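## Task

Carry out these bay-to-bay transfers, bay numbers as listed on the deck layout sheet: 41 to 44, 13 to 23, 42 to 11, 33 to 43. At the end, bays 11, 23, 43 and 44 must each contain some 96-well plate and bays 21, 22, 31 and 32 must each contain some 384-well plate (which particular plate does not matter). Every plate or block has to sit level within its bay's corner pieces with its cut corner toward the back left.

## Robot and tools

Robot: two 6-joint arms, left_arm and right_arm, each ending in a parallel two-finger gripper with a wrist camera (cam_left_wrist, cam_right_wrist, both 616x616 fisheye). Only these pictures reveal where the ware actually is.

Deck: bay names are row then column, so bay 23 means row 2, column 3. From the arms' viewpoint row 1 is nearest, row 4 farthest; column 1 is leftmost, column 4 rightmost, and column 4 has raised floors. All ware begins with its cut corner at the back left. Scene 1 layout sheet: 96-well plates in 13, 33, 41, 42; 384-well plates in 21, 22, 31, 32; other bays empty. Plates are open (96-well 8 x 12, 384-well 16 x 24), so keep them level. A finished placement must stay put without the robot: release, then withdraw. Occasionally a held part gets a short tug or a loose item gets nudged.

World frame (used in results): origin on the tabletop midway between the arms, +x out over the table, +z up, left_arm on the +y side. The arm names do not correspond to image sides. Reported hand positions can be a bit off, more so when reaching far.

Gripper frame: fingers point along its +z, close and open along its y. The reported position is the point between the pads when shut; fingertips extend about 33 mm past it closed, 9 mm fully open, and closing pushes the tips roughly 24 mm farther out, so allow clearance above surfaces.

The 18-number row (every value in [-1, 1], all 18 always sent): left_arm dx, dy, dz, rx, ry, rz, left_gripper position, force_limit, speed, then the same nine for right_arm/right_gripper. The first six per arm are an offset, not a pose: expressed in that gripper's own axes, measured from the gripper pose given in the most recent result that shows it (before any such result in a scene, and for the second or later call within one reply, measured from where the robot is when the action begins). Scale: 1.0 equals 0.6 m or 180 degrees; rx, ry, rz form one rotation vector. Every row of an action is counted from that same reference, not from the previous row. Zero offsets therefore pull the arm back to the reference; they are not a hold. The three gripper numbers are absolute settings: position +1 fully open (140 mm), pads touch near -0.8, -1 closes until blocked; force_limit about 14 N at -1, 60 N at 0, 107 N at +1; speed about 30 mm/s at -1, 140 at 0, 250 at +1. Sending 0 is a real command, so repeat the current three values to leave a gripper unchanged.

Tools:
- execute_actions {actions, pictures}: actions is an empty list (just report state), or one action {rows, steps} with 1 to 15 rows and steps at most 15 (default 15; each step is 1/30 s, the last row repeats), or one wait {steps} up to 300, counted from the previous result. pictures toggles images.
- move {target, speed}: target is one 18-number row as above; each gripper travels a straight line to its target, both finishing together, over 0.5 to 10 s (cut off at 10 s). speed is the path top speed in m/s, 0.002 to 0.5, default 0.25; rotation capped at twice that in rad/s. Paths ignore obstacles and the other arm; grippers can lag, drift, or overshoot speed near full reach. Finger values apply at the start.
- wait {seconds}: 0 to 10, sends nothing new.
- zoom_image {camera, region}: region [x0, y0, x1, y1] in pixels of that camera's latest image, top-left origin, at most 504 by 504.
- finished_scene {scene}: irreversibly ends the current scene (give its number) and reveals the next task.

Controller behaviour: each step the commanded pose is clamped to within 70 mm and 16 degrees of the measured one, then solved by damped IK with position prioritised. After an action ends an arm only continues to its last clamped pose, so far targets may need several actions. The simulation keeps running while you think.

Reading results: the state line gives each gripper's position (m), quaternion wxyz and velocities in the world frame. move adds a 'move:' line with the ending (done, off_target, moving, held, fault) and limits (paced = clipped pose, held = steps blocked by a check; afterwards motion can jump fast), plus each gripper's distance to target. 'pose unreachable' and HELD mark commands the clearance check altered or withheld. 'Hand target' shows the pose currently being driven to. object_status: 0 moving, 1 blocked while opening, 2 blocked while closing (a grip, confirm this), 3 reached target or pads met. position_measured is in counts, 3 open to 230 shut, nonlinear. A stalled finger stays until the position value changes by 0.01 or more; to squeeze harder, raise force_limit and toggle position between -1 and -0.98. MOTOR HOT warns of heating under load; OVER-TEMPERATURE FAULT brakes the arm.

Avoid: knocking or placing anything off the table; arms colliding or pressing on each other; driving targets past a firm contact (stiff arms fault easily); fast touches. Torque at load limits (waist 299, shoulder 299, elbow 140, forearm roll 39.6, wrist pitch 39.6, wrist roll 39.6 N m, held weight included) or 144 N external force stops that arm for 10 seconds and drops the rest of the call. Avoid drops, slips and slams; move smoothly.

Each tool is called after "Request:" by a JSON object that holds its "name" and its "arguments".

## Session

I'll start by looking at the current state.

Request:
{"name": "execute_actions", "arguments": {"actions": []}}

Scene clock: 0.00 s of 15600.00 s.
left_arm: end_effector_position=(+0.6058, +0.5651, +0.3217) position_measured=3 object_status=3 end_effector_quat_wxyz=(-0.000, +0.997, +0.078, +0.000) end_effector_velocity=(+0.001, -0.000, +0.000) end_effector_angular_velocity=(-0.000, -0.002, -0.000) | right_arm: end_effector_position=(+0.6185, -0.4566, +0.3233) position_measured=3 object_status=3 end_effector_quat_wxyz=(+0.000, +1.000, -0.014, +0.000) end_effector_velocity=(-0.000, -0.000, -0.001) end_effector_angular_velocity=(-0.000, +0.003, -0.000)
Joint positions: left_arm=[-0.052  0.163  1.606  0.     1.372  1.517] | right_arm=[-0.054  0.162  1.604 -0.001  1.374  1.519]
Joint velocities: left_arm=[-0.001 -0.    -0.    -0.    -0.002 -0.001] | right_arm=[-0.     0.002  0.    -0.001  0.001  0.001]
Hand target (left_arm): +0.606, +0.565, +0.322; -0.000, +0.997, +0.078, +0.000
Hand target (right_arm): +0.619, -0.457, +0.323; +0.000, +1.000, -0.014, +0.000

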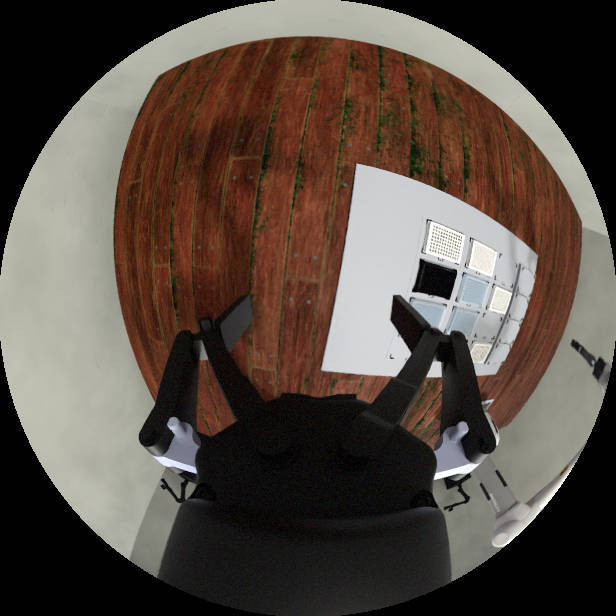

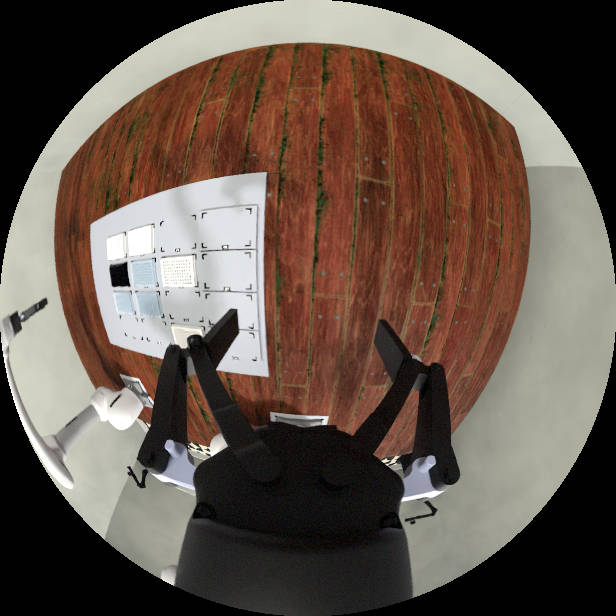

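Request:
{"name": "zoom_image", "arguments": {"camera": "cam_left_wrist", "region": [320, 160, 560, 400]}}

Request:
{"name": "zoom_image", "arguments": {"camera": "cam_right_wrist", "region": [80, 160, 300, 380]}}

Region (320, 160, 560, 400) of cam_left_wrist's 616x616 image, scaled by 2.100, with more detail than that image has.

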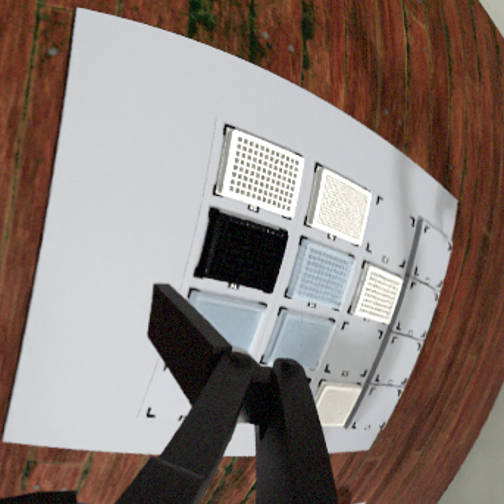

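Region (80, 160, 300, 380) of cam_right_wrist's 616x616 image, scaled by 2.291, with more detail than that image has.

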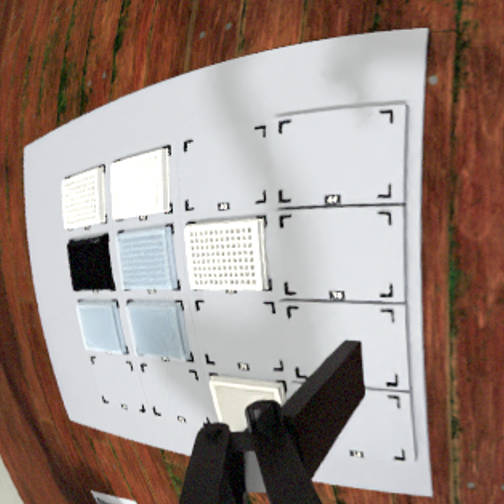

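Request:
{"name": "move", "arguments": {"target": [0,0,0,0,0,0,1,0,0,-0.384,-0.70,0,0,0,0,1,0,0], "speed": 0.3}}

Scene clock: 51.57 s of 15600.00 s.
left_arm: end_effector_position=(+0.6058, +0.5651, +0.3217) position_measured=3 object_status=3 end_effector_quat_wxyz=(-0.000, +0.997, +0.078, +0.000) end_effector_velocity=(+0.000, +0.000, -0.000) end_effector_angular_velocity=(+0.000, -0.000, -0.001) | right_arm: end_effector_position=(+0.3996, -0.0310, +0.3232) position_measured=3 object_status=3 end_effector_quat_wxyz=(-0.000, +1.000, -0.014, +0.001) end_effector_velocity=(-0.000, +0.000, -0.002) end_effector_angular_velocity=(-0.002, +0.001, +0.000)
Joint positions: left_arm=[-0.052  0.163  1.606  0.     1.372  1.517] | right_arm=[ 0.727  0.072  1.706 -0.001  1.362  2.3  ]
Joint velocities: left_arm=[ 0.     0.     0.     0.    -0.001  0.001] | right_arm=[ 0.001  0.002  0.001 -0.    -0.001  0.001]
Hand target (left_arm): +0.606, +0.565, +0.322; -0.000, +0.997, +0.078, +0.000
Hand target (right_arm): +0.400, -0.031, +0.323; -0.000, +1.000, -0.014, +0.001
Off the commanded pose (left_arm): 0.000 m, 0 deg.
Off the commanded pose (right_arm): 0.001 m, 0 deg.
After step 90, 46.53 s passed at rest.
move: done
camera_calibration (this result's frames):
cam_left_wrist: T_world_to_cam=[[0.138491, -0.988742, -0.0566554, 0.499776], [-0.915845, -0.149632, 0.37261, 0.522886], [-0.376893, 0.000284274, -0.926257, 0.709109], [0, 0, 0, 1]] pos_world=[0.676926, 0.572188, 0.490299]
cam_right_wrist: T_world_to_cam=[[0.0403598, -0.999108, 0.0124437, -0.0543364], [-0.928111, -0.032873, 0.37085, 0.270988], [-0.37011, -0.0265166, -0.92861, 0.633445], [0, 0, 0, 1]] pos_world=[0.488144, -0.0285829, 0.488404]

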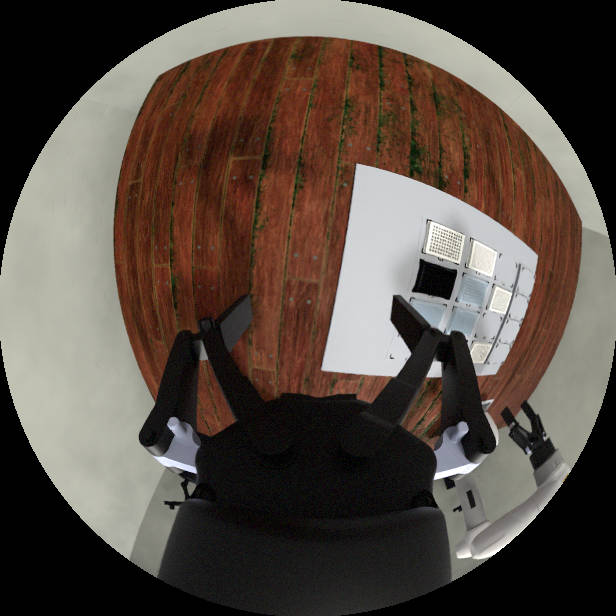

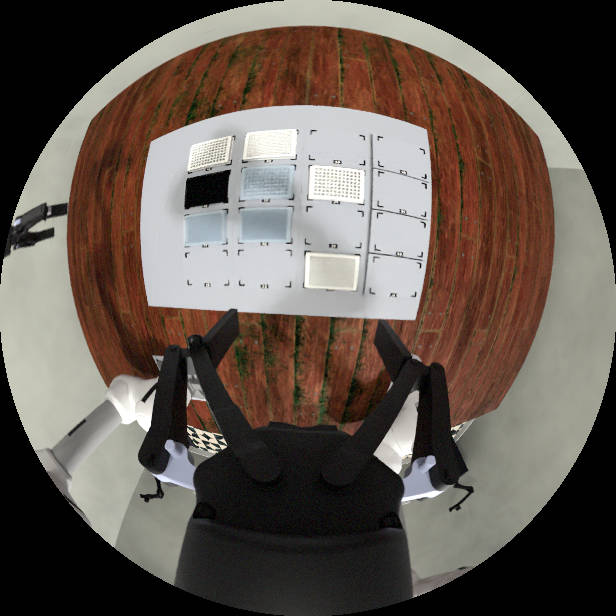

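Request:
{"name": "zoom_image", "arguments": {"camera": "cam_right_wrist", "region": [170, 120, 310, 260]}}

Request:
{"name": "zoom_image", "arguments": {"camera": "cam_right_wrist", "region": [290, 120, 440, 310]}}

Region (170, 120, 310, 260) of cam_right_wrist's 616x616 image, scaled by 3.600, with more detail than that image has.

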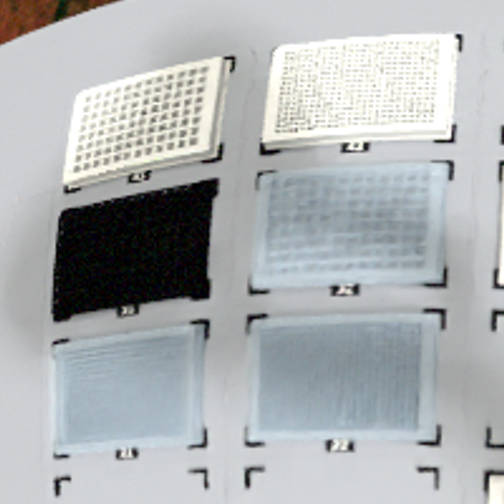

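Region (290, 120, 440, 310) of cam_right_wrist's 616x616 image, scaled by 2.653, with more detail than that image has; it fills the left 398 columns of this view, and the rest is white.

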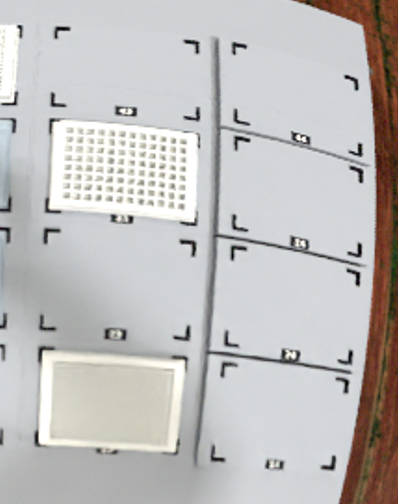

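Request:
{"name": "zoom_image", "arguments": {"camera": "cam_right_wrist", "region": [295, 200, 379, 300]}}

Request:
{"name": "zoom_image", "arguments": {"camera": "cam_right_wrist", "region": [175, 160, 245, 230]}}

Region (295, 200, 379, 300) of cam_right_wrist's 616x616 image, scaled by 5.040, with more detail than that image has; it fills the left 423 columns of this view, and the rest is white.

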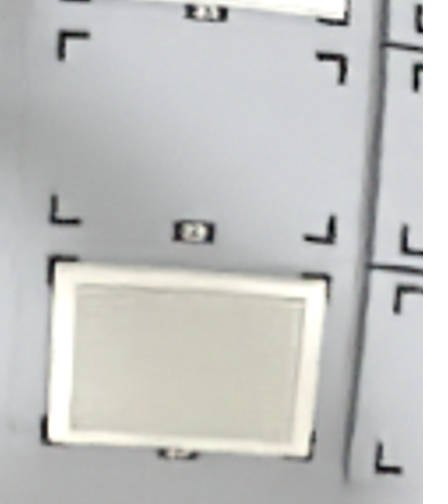

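Region (175, 160, 245, 230) of cam_right_wrist's 616x616 image, scaled by 7.200, with more detail than that image has.

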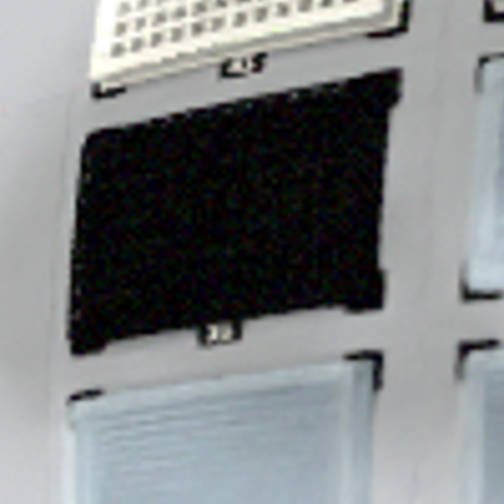

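Request:
{"name": "zoom_image", "arguments": {"camera": "cam_right_wrist", "region": [176, 236, 316, 306]}}

Request:
{"name": "zoom_image", "arguments": {"camera": "cam_right_wrist", "region": [295, 120, 395, 220]}}

Region (176, 236, 316, 306) of cam_right_wrist's 616x616 image, scaled by 3.600, with more detail than that image has.

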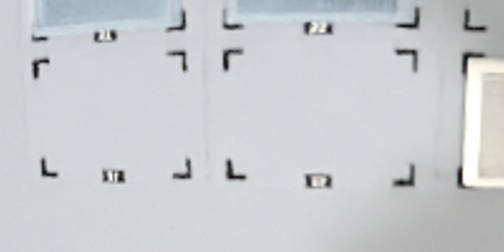

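Region (295, 120, 395, 220) of cam_right_wrist's 616x616 image, scaled by 5.040, with more detail than that image has.

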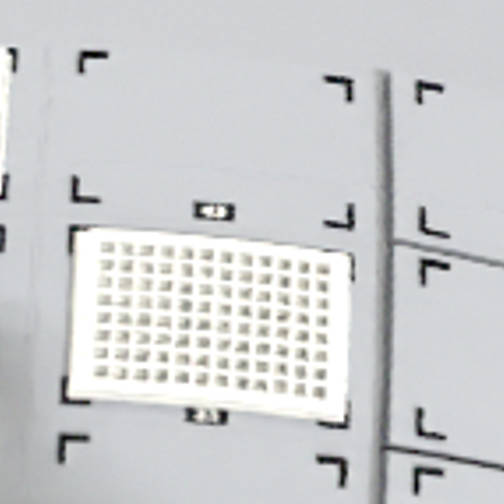

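Request:
{"name": "zoom_image", "arguments": {"camera": "cam_right_wrist", "region": [150, 290, 290, 430]}}

Request:
{"name": "zoom_image", "arguments": {"camera": "cam_left_wrist", "region": [480, 390, 590, 500]}}

Region (150, 290, 290, 430) of cam_right_wrist's 616x616 image, scaled by 3.600, with more detail than that image has.

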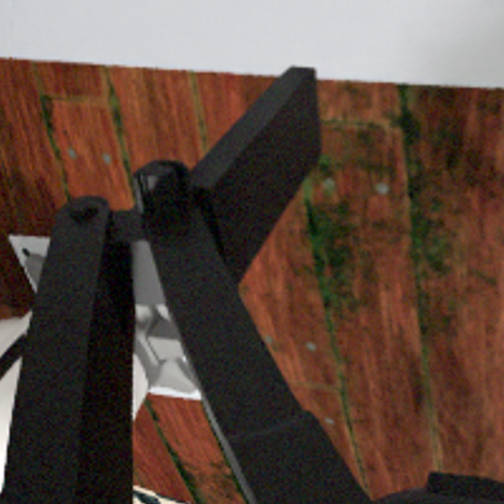

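Region (480, 390, 590, 500) of cam_left_wrist's 616x616 image, scaled by 4.582, with more detail than that image has.

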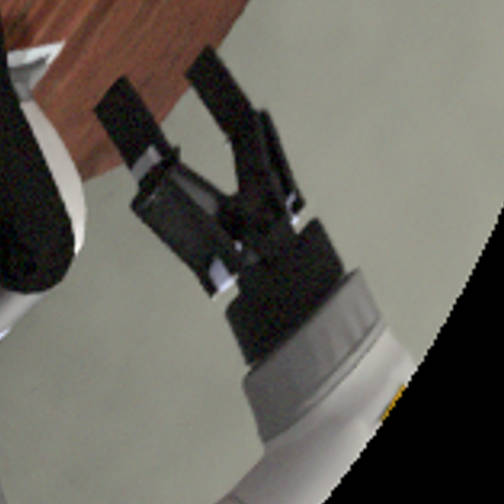

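Request:
{"name": "move", "arguments": {"target": [-0.0857,0.5620,0.4195,0,0,0.0516,1,0,0,0.3461,0.0987,0.4220,0,0,-0.0070,1,0,0], "speed": 0.3}}

Scene clock: 173.40 s of 15600.00 s.
left_arm: end_effector_position=(+0.6072, +0.2242, +0.0702) position_measured=3 object_status=3 end_effector_quat_wxyz=(+0.000, +1.000, -0.003, +0.000) end_effector_velocity=(-0.001, -0.000, +0.000) end_effector_angular_velocity=(+0.000, +0.002, +0.000) | right_arm: end_effector_position=(+0.6059, -0.0953, +0.0702) position_measured=3 object_status=3 end_effector_quat_wxyz=(+0.000, +1.000, -0.003, +0.001) end_effector_velocity=(-0.000, +0.000, -0.000) end_effector_angular_velocity=(-0.000, +0.001, -0.000)
Joint positions: left_arm=[-0.562  0.382  1.81   0.     0.949  1.169] | right_arm=[ 0.473  0.431  1.733 -0.001  0.976  2.024]
Joint velocities: left_arm=[-0.001  0.    -0.    -0.     0.002 -0.001] | right_arm=[ 0.     0.001 -0.     0.    -0.     0.   ]
Hand target (left_arm): +0.607, +0.224, +0.070; +0.000, +1.000, -0.003, +0.000
Hand target (right_arm): +0.606, -0.095, +0.070; +0.000, +1.000, -0.003, +0.001
Off the commanded pose (left_arm): 0.001 m, 0 deg.
Off the commanded pose (right_arm): 0.001 m, 0 deg.
After step 90, 117.00 s passed at rest.
move: done
camera_calibration (this result's frames):
cam_left_wrist: T_world_to_cam=[[-0.0228651, -0.998141, -0.0564893, 0.248426], [-0.927994, 0.00017132, 0.372596, 0.540716], [-0.371894, 0.0609411, -0.926273, 0.460166], [0, 0, 0, 1]] pos_world=[0.678594, 0.219829, 0.238804]
cam_right_wrist: T_world_to_cam=[[0.0625946, -0.997959, 0.0126648, -0.137189], [-0.927147, -0.0534466, 0.370866, 0.551635], [-0.369432, -0.0349564, -0.9286, 0.471969], [0, 0, 0, 1]] pos_world=[0.694395, -0.0909271, 0.235426]

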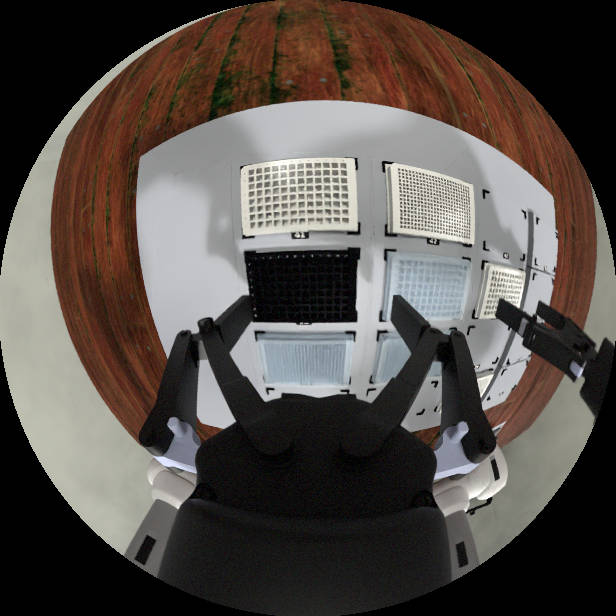

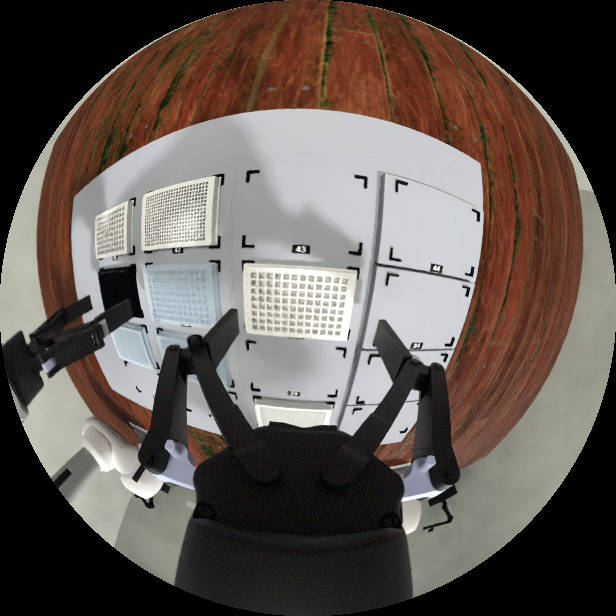

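Request:
{"name": "zoom_image", "arguments": {"camera": "cam_left_wrist", "region": [225, 225, 415, 345]}}

Request:
{"name": "zoom_image", "arguments": {"camera": "cam_right_wrist", "region": [215, 240, 405, 360]}}

Region (225, 225, 415, 345) of cam_left_wrist's 616x616 image, scaled by 2.653, with more detail than that image has; it fills the top 318 rows of this view, and the rest is white.

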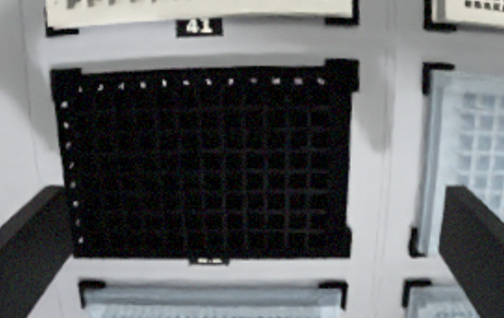

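Region (215, 240, 405, 360) of cam_right_wrist's 616x616 image, scaled by 2.653, with more detail than that image has; it fills the top 318 rows of this view, and the rest is white.

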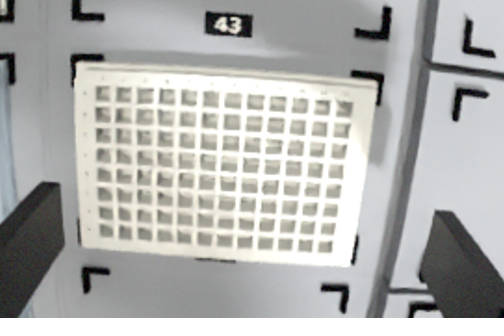

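Request:
{"name": "zoom_image", "arguments": {"camera": "cam_right_wrist", "region": [225, 250, 305, 350]}}

Request:
{"name": "zoom_image", "arguments": {"camera": "cam_right_wrist", "region": [320, 255, 400, 355]}}

Region (225, 250, 305, 350) of cam_right_wrist's 616x616 image, scaled by 5.040, with more detail than that image has; it fills the left 403 columns of this view, and the rest is white.

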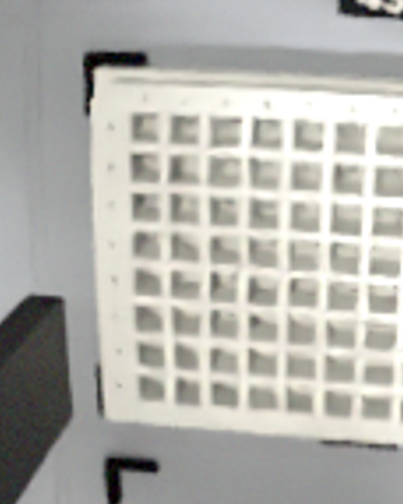

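Region (320, 255, 400, 355) of cam_right_wrist's 616x616 image, scaled by 5.040, with more detail than that image has; it fills the left 403 columns of this view, and the rest is white.

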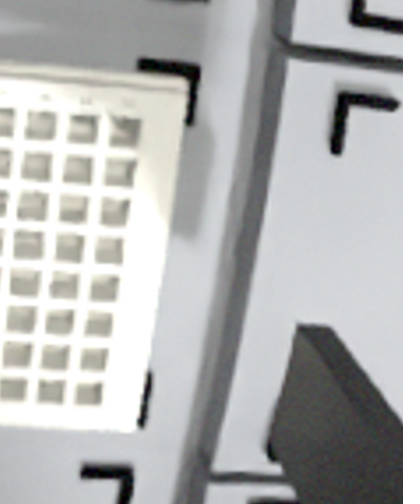

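Request:
{"name": "zoom_image", "arguments": {"camera": "cam_right_wrist", "region": [345, 160, 495, 300]}}

Request:
{"name": "zoom_image", "arguments": {"camera": "cam_right_wrist", "region": [230, 160, 400, 270]}}

Region (345, 160, 495, 300) of cam_right_wrist's 616x616 image, scaled by 3.360, with more detail than that image has; it fills the top 470 rows of this view, and the rest is white.

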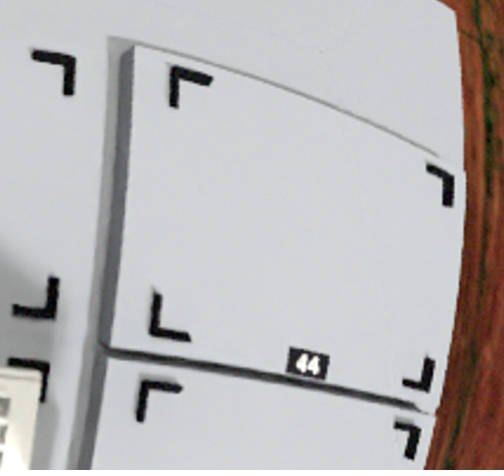

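Region (230, 160, 400, 270) of cam_right_wrist's 616x616 image, scaled by 2.965, with more detail than that image has; it fills the top 326 rows of this view, and the rest is white.

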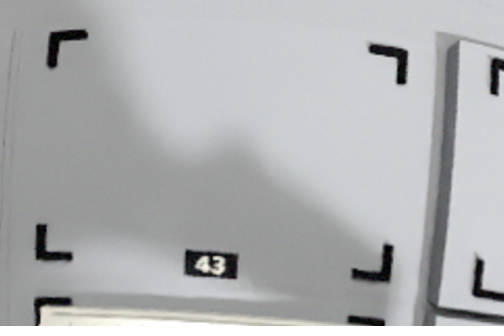

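Request:
{"name": "zoom_image", "arguments": {"camera": "cam_right_wrist", "region": [200, 235, 270, 305]}}

Request:
{"name": "zoom_image", "arguments": {"camera": "cam_left_wrist", "region": [340, 200, 420, 280]}}

Region (200, 235, 270, 305) of cam_right_wrist's 616x616 image, scaled by 7.200, with more detail than that image has.

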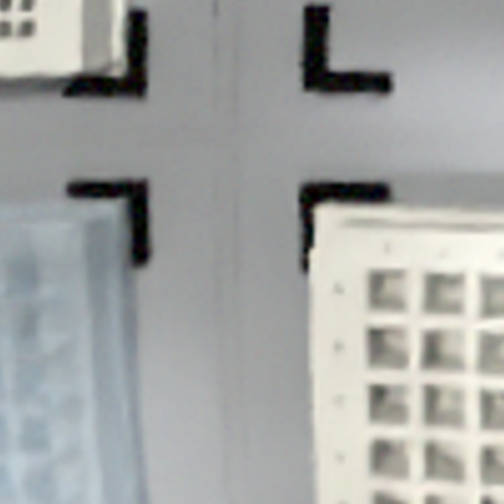

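Region (340, 200, 420, 280) of cam_left_wrist's 616x616 image, scaled by 6.300, with more detail than that image has.

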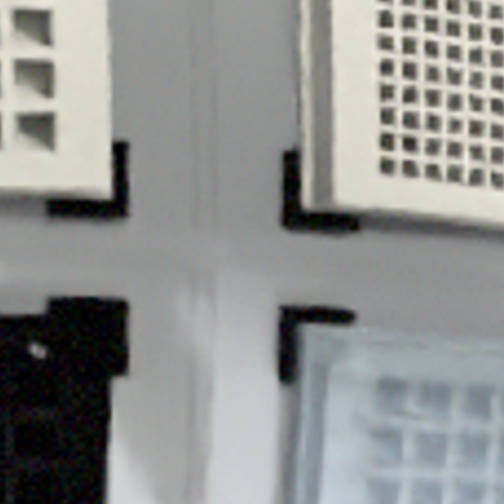

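Request:
{"name": "zoom_image", "arguments": {"camera": "cam_left_wrist", "region": [230, 235, 310, 335]}}

Request:
{"name": "zoom_image", "arguments": {"camera": "cam_left_wrist", "region": [325, 235, 405, 335]}}

Region (230, 235, 310, 335) of cam_left_wrist's 616x616 image, scaled by 5.040, with more detail than that image has; it fills the left 403 columns of this view, and the rest is white.

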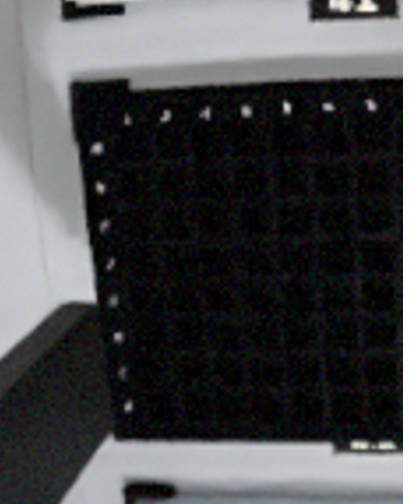

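Region (325, 235, 405, 335) of cam_left_wrist's 616x616 image, scaled by 5.040, with more detail than that image has; it fills the left 403 columns of this view, and the rest is white.

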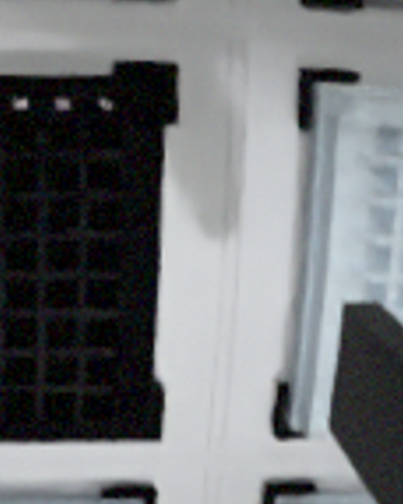

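Request:
{"name": "move", "arguments": {"target": [0.0100,-0.0384,0.0687,0,0,-0.0045,1,0,0,0.0122,-0.0209,0.0637,0,0,-0.0025,1,0,0], "speed": 0.08}}

Scene clock: 294.30 s of 15600.00 s.
left_arm: end_effector_position=(+0.6134, +0.2472, +0.0290) position_measured=3 object_status=3 end_effector_quat_wxyz=(+0.000, +1.000, +0.004, +0.000) end_effector_velocity=(-0.001, -0.000, -0.000) end_effector_angular_velocity=(+0.001, +0.001, +0.000) | right_arm: end_effector_position=(+0.6134, -0.0828, +0.0321) position_measured=3 object_status=3 end_effector_quat_wxyz=(-0.000, +1.000, +0.001, +0.001) end_effector_velocity=(-0.001, -0.001, -0.002) end_effector_angular_velocity=(-0.003, +0.002, +0.002)
Joint positions: left_arm=[-0.527  0.421  1.842  0.     0.878  1.189] | right_arm=[ 0.484  0.484  1.733 -0.001  0.924  2.027]
Joint velocities: left_arm=[-0.     0.     0.     0.     0.001 -0.001] | right_arm=[ 0.001  0.001  0.002 -0.002  0.     0.   ]
Hand target (left_arm): +0.613, +0.247, +0.029; +0.000, +1.000, +0.004, +0.000
Hand target (right_arm): +0.613, -0.083, +0.032; -0.000, +1.000, +0.001, +0.001
Off the commanded pose (left_arm): 0.000 m, 0 deg.
Off the commanded pose (right_arm): 0.000 m, 0 deg.
After step 90, 117.00 s passed at rest.
move: done
camera_calibration (this result's frames):
cam_left_wrist: T_world_to_cam=[[-0.00876549, -0.998365, -0.0564854, 0.260582], [-0.927916, -0.012932, 0.372565, 0.564931], [-0.372686, 0.0556794, -0.926286, 0.424707], [0, 0, 0, 1]] pos_world=[0.684775, 0.243814, 0.197646]
cam_right_wrist: T_world_to_cam=[[0.0704568, -0.997435, 0.0126274, -0.129424], [-0.926705, -0.0607658, 0.370845, 0.572493], [-0.369126, -0.0378304, -0.928609, 0.439285], [0, 0, 0, 1]] pos_world=[0.701802, -0.077686, 0.197252]

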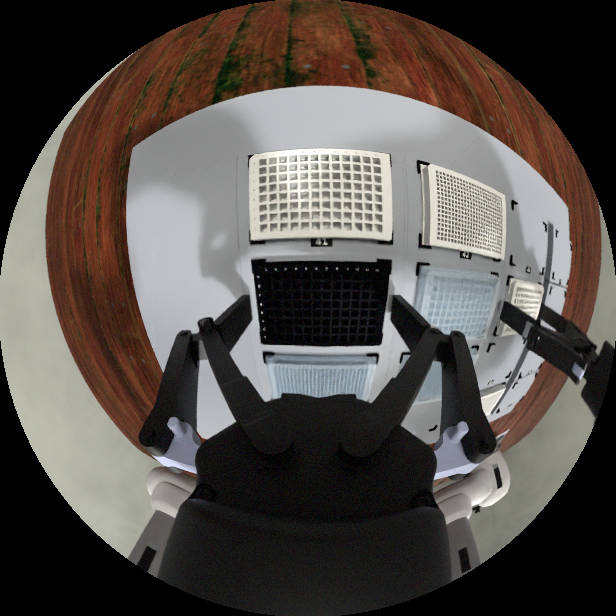

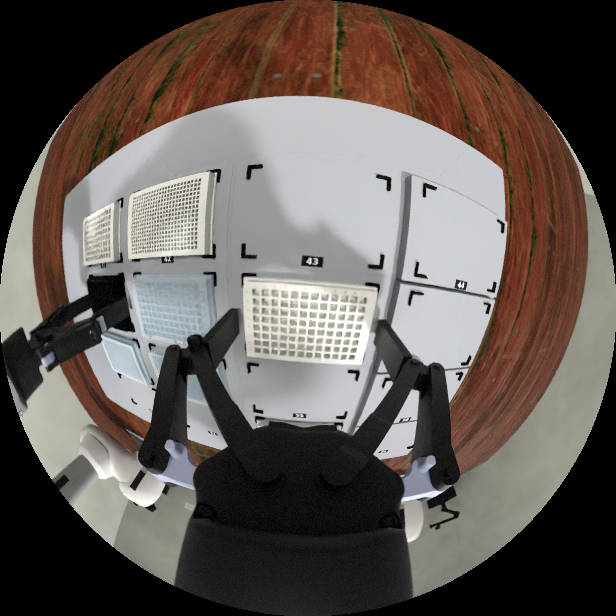

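Request:
{"name": "zoom_image", "arguments": {"camera": "cam_right_wrist", "region": [225, 265, 395, 375]}}

Request:
{"name": "zoom_image", "arguments": {"camera": "cam_left_wrist", "region": [235, 250, 405, 360]}}

Region (225, 265, 395, 375) of cam_right_wrist's 616x616 image, scaled by 2.965, with more detail than that image has; it fills the top 326 rows of this view, and the rest is white.

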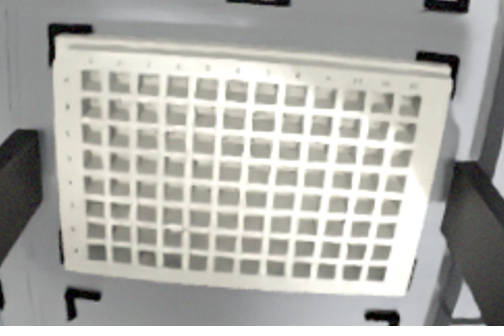

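Region (235, 250, 405, 360) of cam_left_wrist's 616x616 image, scaled by 2.965, with more detail than that image has; it fills the top 326 rows of this view, and the rest is white.

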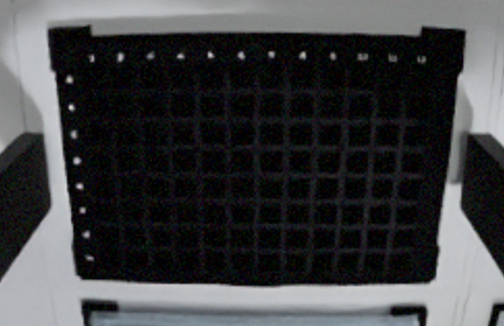

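Request:
{"name": "zoom_image", "arguments": {"camera": "cam_right_wrist", "region": [225, 295, 275, 345]}}

Request:
{"name": "zoom_image", "arguments": {"camera": "cam_right_wrist", "region": [345, 305, 395, 355]}}

Request:
{"name": "zoom_image", "arguments": {"camera": "cam_left_wrist", "region": [235, 283, 285, 333]}}

Request:
{"name": "zoom_image", "arguments": {"camera": "cam_left_wrist", "region": [360, 283, 410, 333]}}

Region (225, 295, 275, 345) of cam_right_wrist's 616x616 image, scaled by 10.080, with more detail than that image has.

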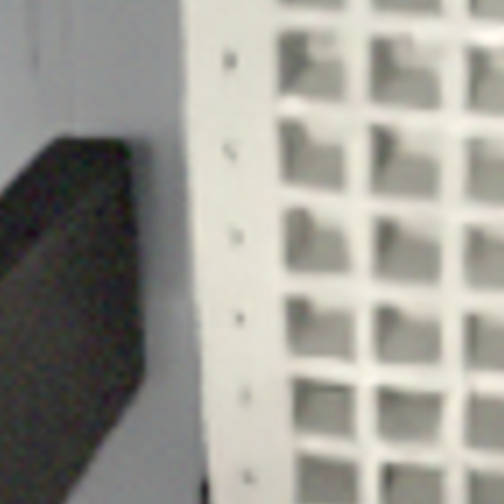

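Region (345, 305, 395, 355) of cam_right_wrist's 616x616 image, scaled by 10.080, with more detail than that image has.

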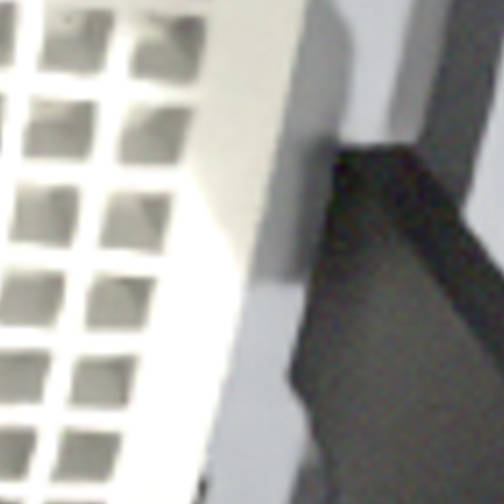

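Region (235, 283, 285, 333) of cam_left_wrist's 616x616 image, scaled by 10.080, with more detail than that image has.

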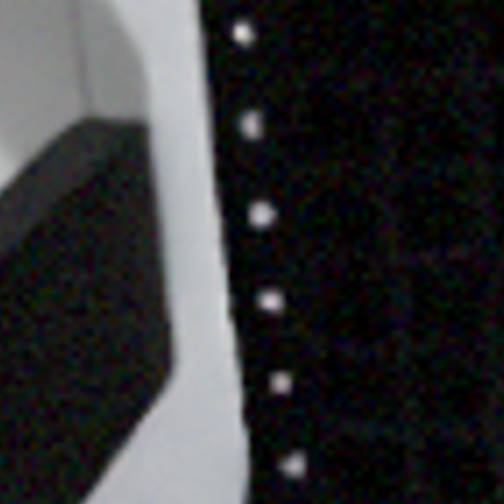

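Region (360, 283, 410, 333) of cam_left_wrist's 616x616 image, scaled by 10.080, with more detail than that image has.

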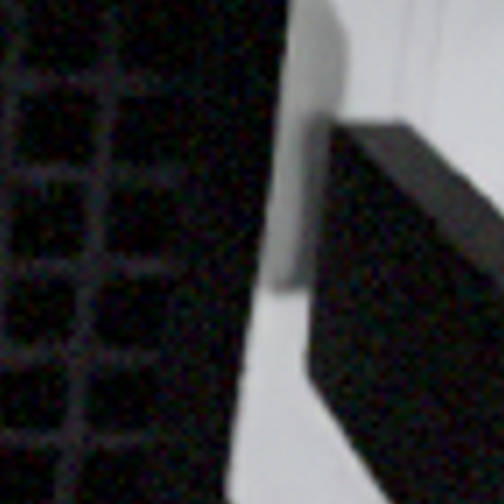

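Request:
{"name": "zoom_image", "arguments": {"camera": "cam_right_wrist", "region": [185, 215, 245, 295]}}

Request:
{"name": "zoom_image", "arguments": {"camera": "cam_left_wrist", "region": [385, 200, 455, 290]}}

Region (185, 215, 245, 295) of cam_right_wrist's 616x616 image, scaled by 6.300, with more detail than that image has; it fills the left 378 columns of this view, and the rest is white.

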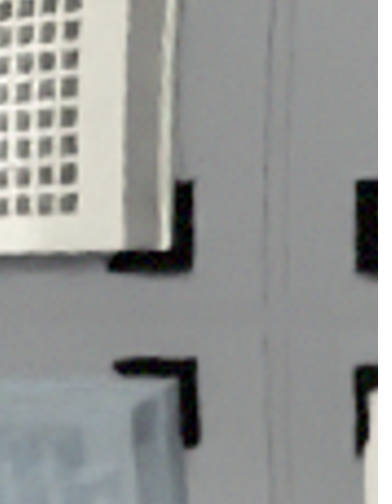

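Region (385, 200, 455, 290) of cam_left_wrist's 616x616 image, scaled by 5.600, with more detail than that image has.

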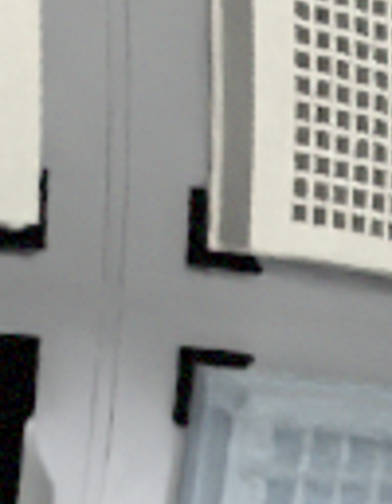

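Request:
{"name": "move", "arguments": {"target": [0.0015,0,-0.0025,0,0,0.0022,-1,0,-0.9,0.0015,-0.0013,0,0,0,0,-1,0,-0.9], "speed": 0.02}}

Scene clock: 414.73 s of 15600.00 s.
left_arm: end_effector_position=(+0.6143, +0.2472, +0.0307) position_measured=38 object_status=2 end_effector_quat_wxyz=(+0.000, +1.000, +0.001, +0.000) end_effector_velocity=(-0.000, -0.000, -0.000) end_effector_angular_velocity=(+0.000, +0.000, -0.001) | right_arm: end_effector_position=(+0.6143, -0.0820, +0.0322) position_measured=38 object_status=2 end_effector_quat_wxyz=(+0.000, +1.000, +0.001, +0.001) end_effector_velocity=(-0.001, -0.001, -0.000) end_effector_angular_velocity=(-0.001, +0.001, -0.000)
Joint positions: left_arm=[-0.527  0.42   1.839  0.     0.881  1.196] | right_arm=[ 0.485  0.486  1.73  -0.001  0.925  2.028]
Joint velocities: left_arm=[-0.001  0.001 -0.     0.    -0.    -0.   ] | right_arm=[-0.    -0.001  0.001 -0.001  0.     0.001]
Hand target (left_arm): +0.614, +0.247, +0.031; +0.000, +1.000, +0.001, +0.000
Hand target (right_arm): +0.614, -0.082, +0.032; -0.000, +1.000, +0.001, +0.001
Off the commanded pose (left_arm): 0.000 m, 0 deg.
Off the commanded pose (right_arm): 0.000 m, 0 deg.
After step 90, 116.67 s passed at rest.
move: done
camera_calibration (this result's frames):
cam_left_wrist: T_world_to_cam=[[-0.0156582, -0.998283, -0.0564509, 0.264889], [-0.928022, -0.00650623, 0.372469, 0.563659], [-0.372197, 0.0582199, -0.926326, 0.425654], [0, 0, 0, 1]] pos_world=[0.685663, 0.24332, 0.199302]
cam_right_wrist: T_world_to_cam=[[0.0704448, -0.997435, 0.0126761, -0.128714], [-0.926663, -0.0607321, 0.370955, 0.57329], [-0.369233, -0.0378783, -0.928564, 0.439844], [0, 0, 0, 1]] pos_world=[0.702719, -0.076906, 0.19739]

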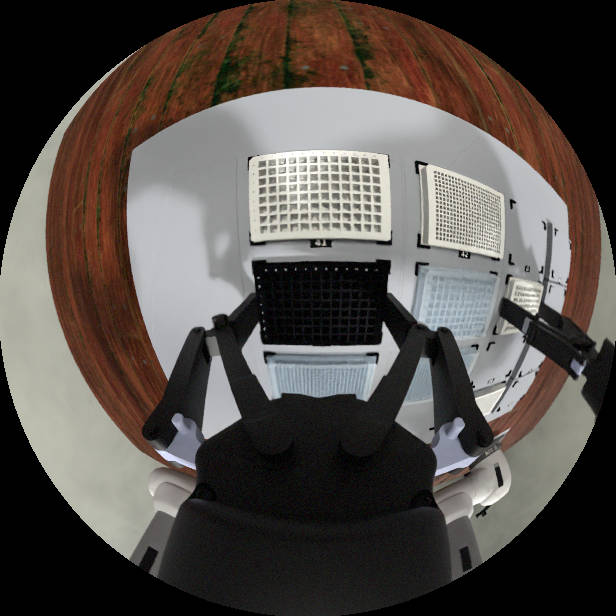

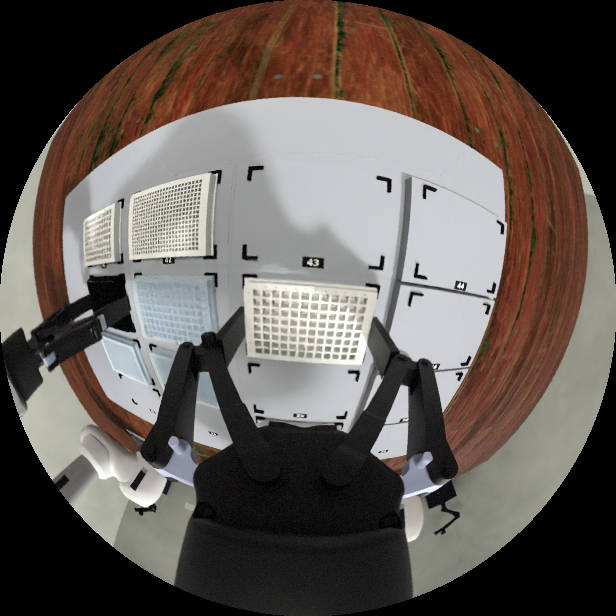

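Request:
{"name": "zoom_image", "arguments": {"camera": "cam_right_wrist", "region": [230, 240, 290, 300]}}

Request:
{"name": "zoom_image", "arguments": {"camera": "cam_right_wrist", "region": [345, 250, 405, 310]}}

Request:
{"name": "zoom_image", "arguments": {"camera": "cam_left_wrist", "region": [235, 225, 295, 285]}}

Request:
{"name": "zoom_image", "arguments": {"camera": "cam_left_wrist", "region": [355, 225, 415, 285]}}

Region (230, 240, 290, 300) of cam_right_wrist's 616x616 image, scaled by 8.400, with more detail than that image has.

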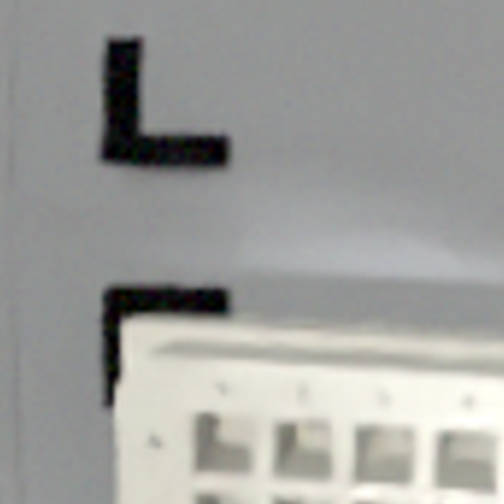

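Region (345, 250, 405, 310) of cam_right_wrist's 616x616 image, scaled by 8.400, with more detail than that image has.

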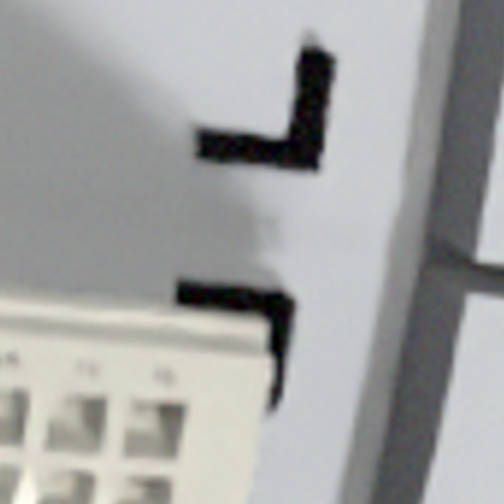

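Region (235, 225, 295, 285) of cam_left_wrist's 616x616 image, scaled by 8.400, with more detail than that image has.

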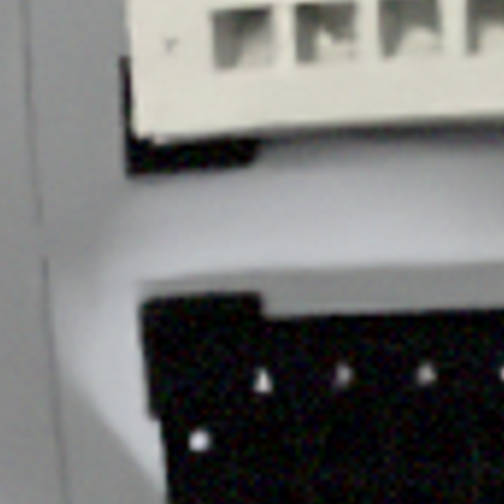

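Region (355, 225, 415, 285) of cam_left_wrist's 616x616 image, scaled by 8.400, with more detail than that image has.

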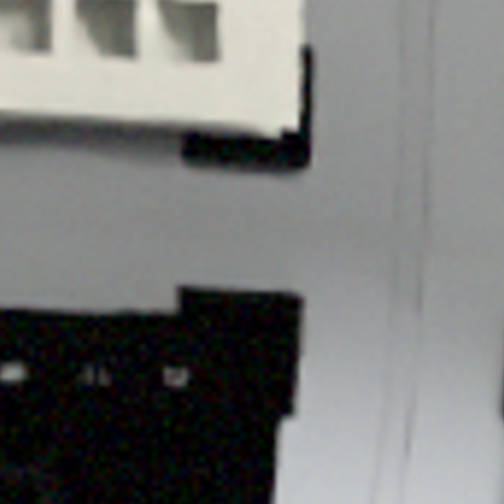

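Request:
{"name": "zoom_image", "arguments": {"camera": "cam_right_wrist", "region": [365, 160, 515, 310]}}

Request:
{"name": "zoom_image", "arguments": {"camera": "cam_right_wrist", "region": [200, 155, 280, 235]}}

Region (365, 160, 515, 310) of cam_right_wrist's 616x616 image, scaled by 3.360, with more detail than that image has.

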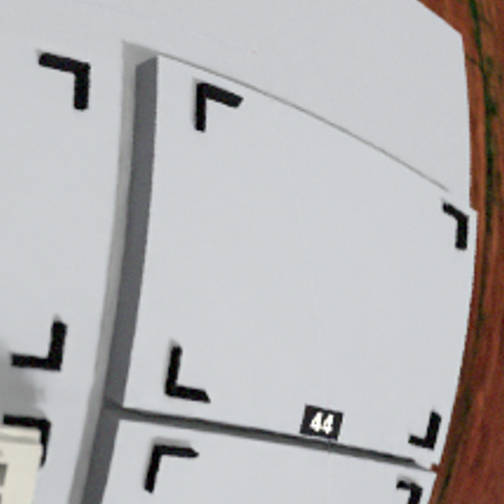

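Region (200, 155, 280, 235) of cam_right_wrist's 616x616 image, scaled by 6.300, with more detail than that image has.

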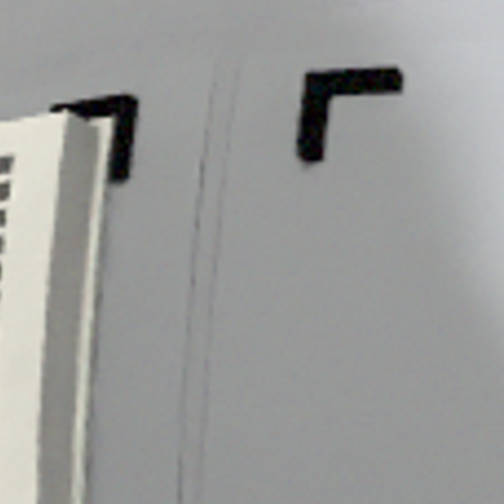

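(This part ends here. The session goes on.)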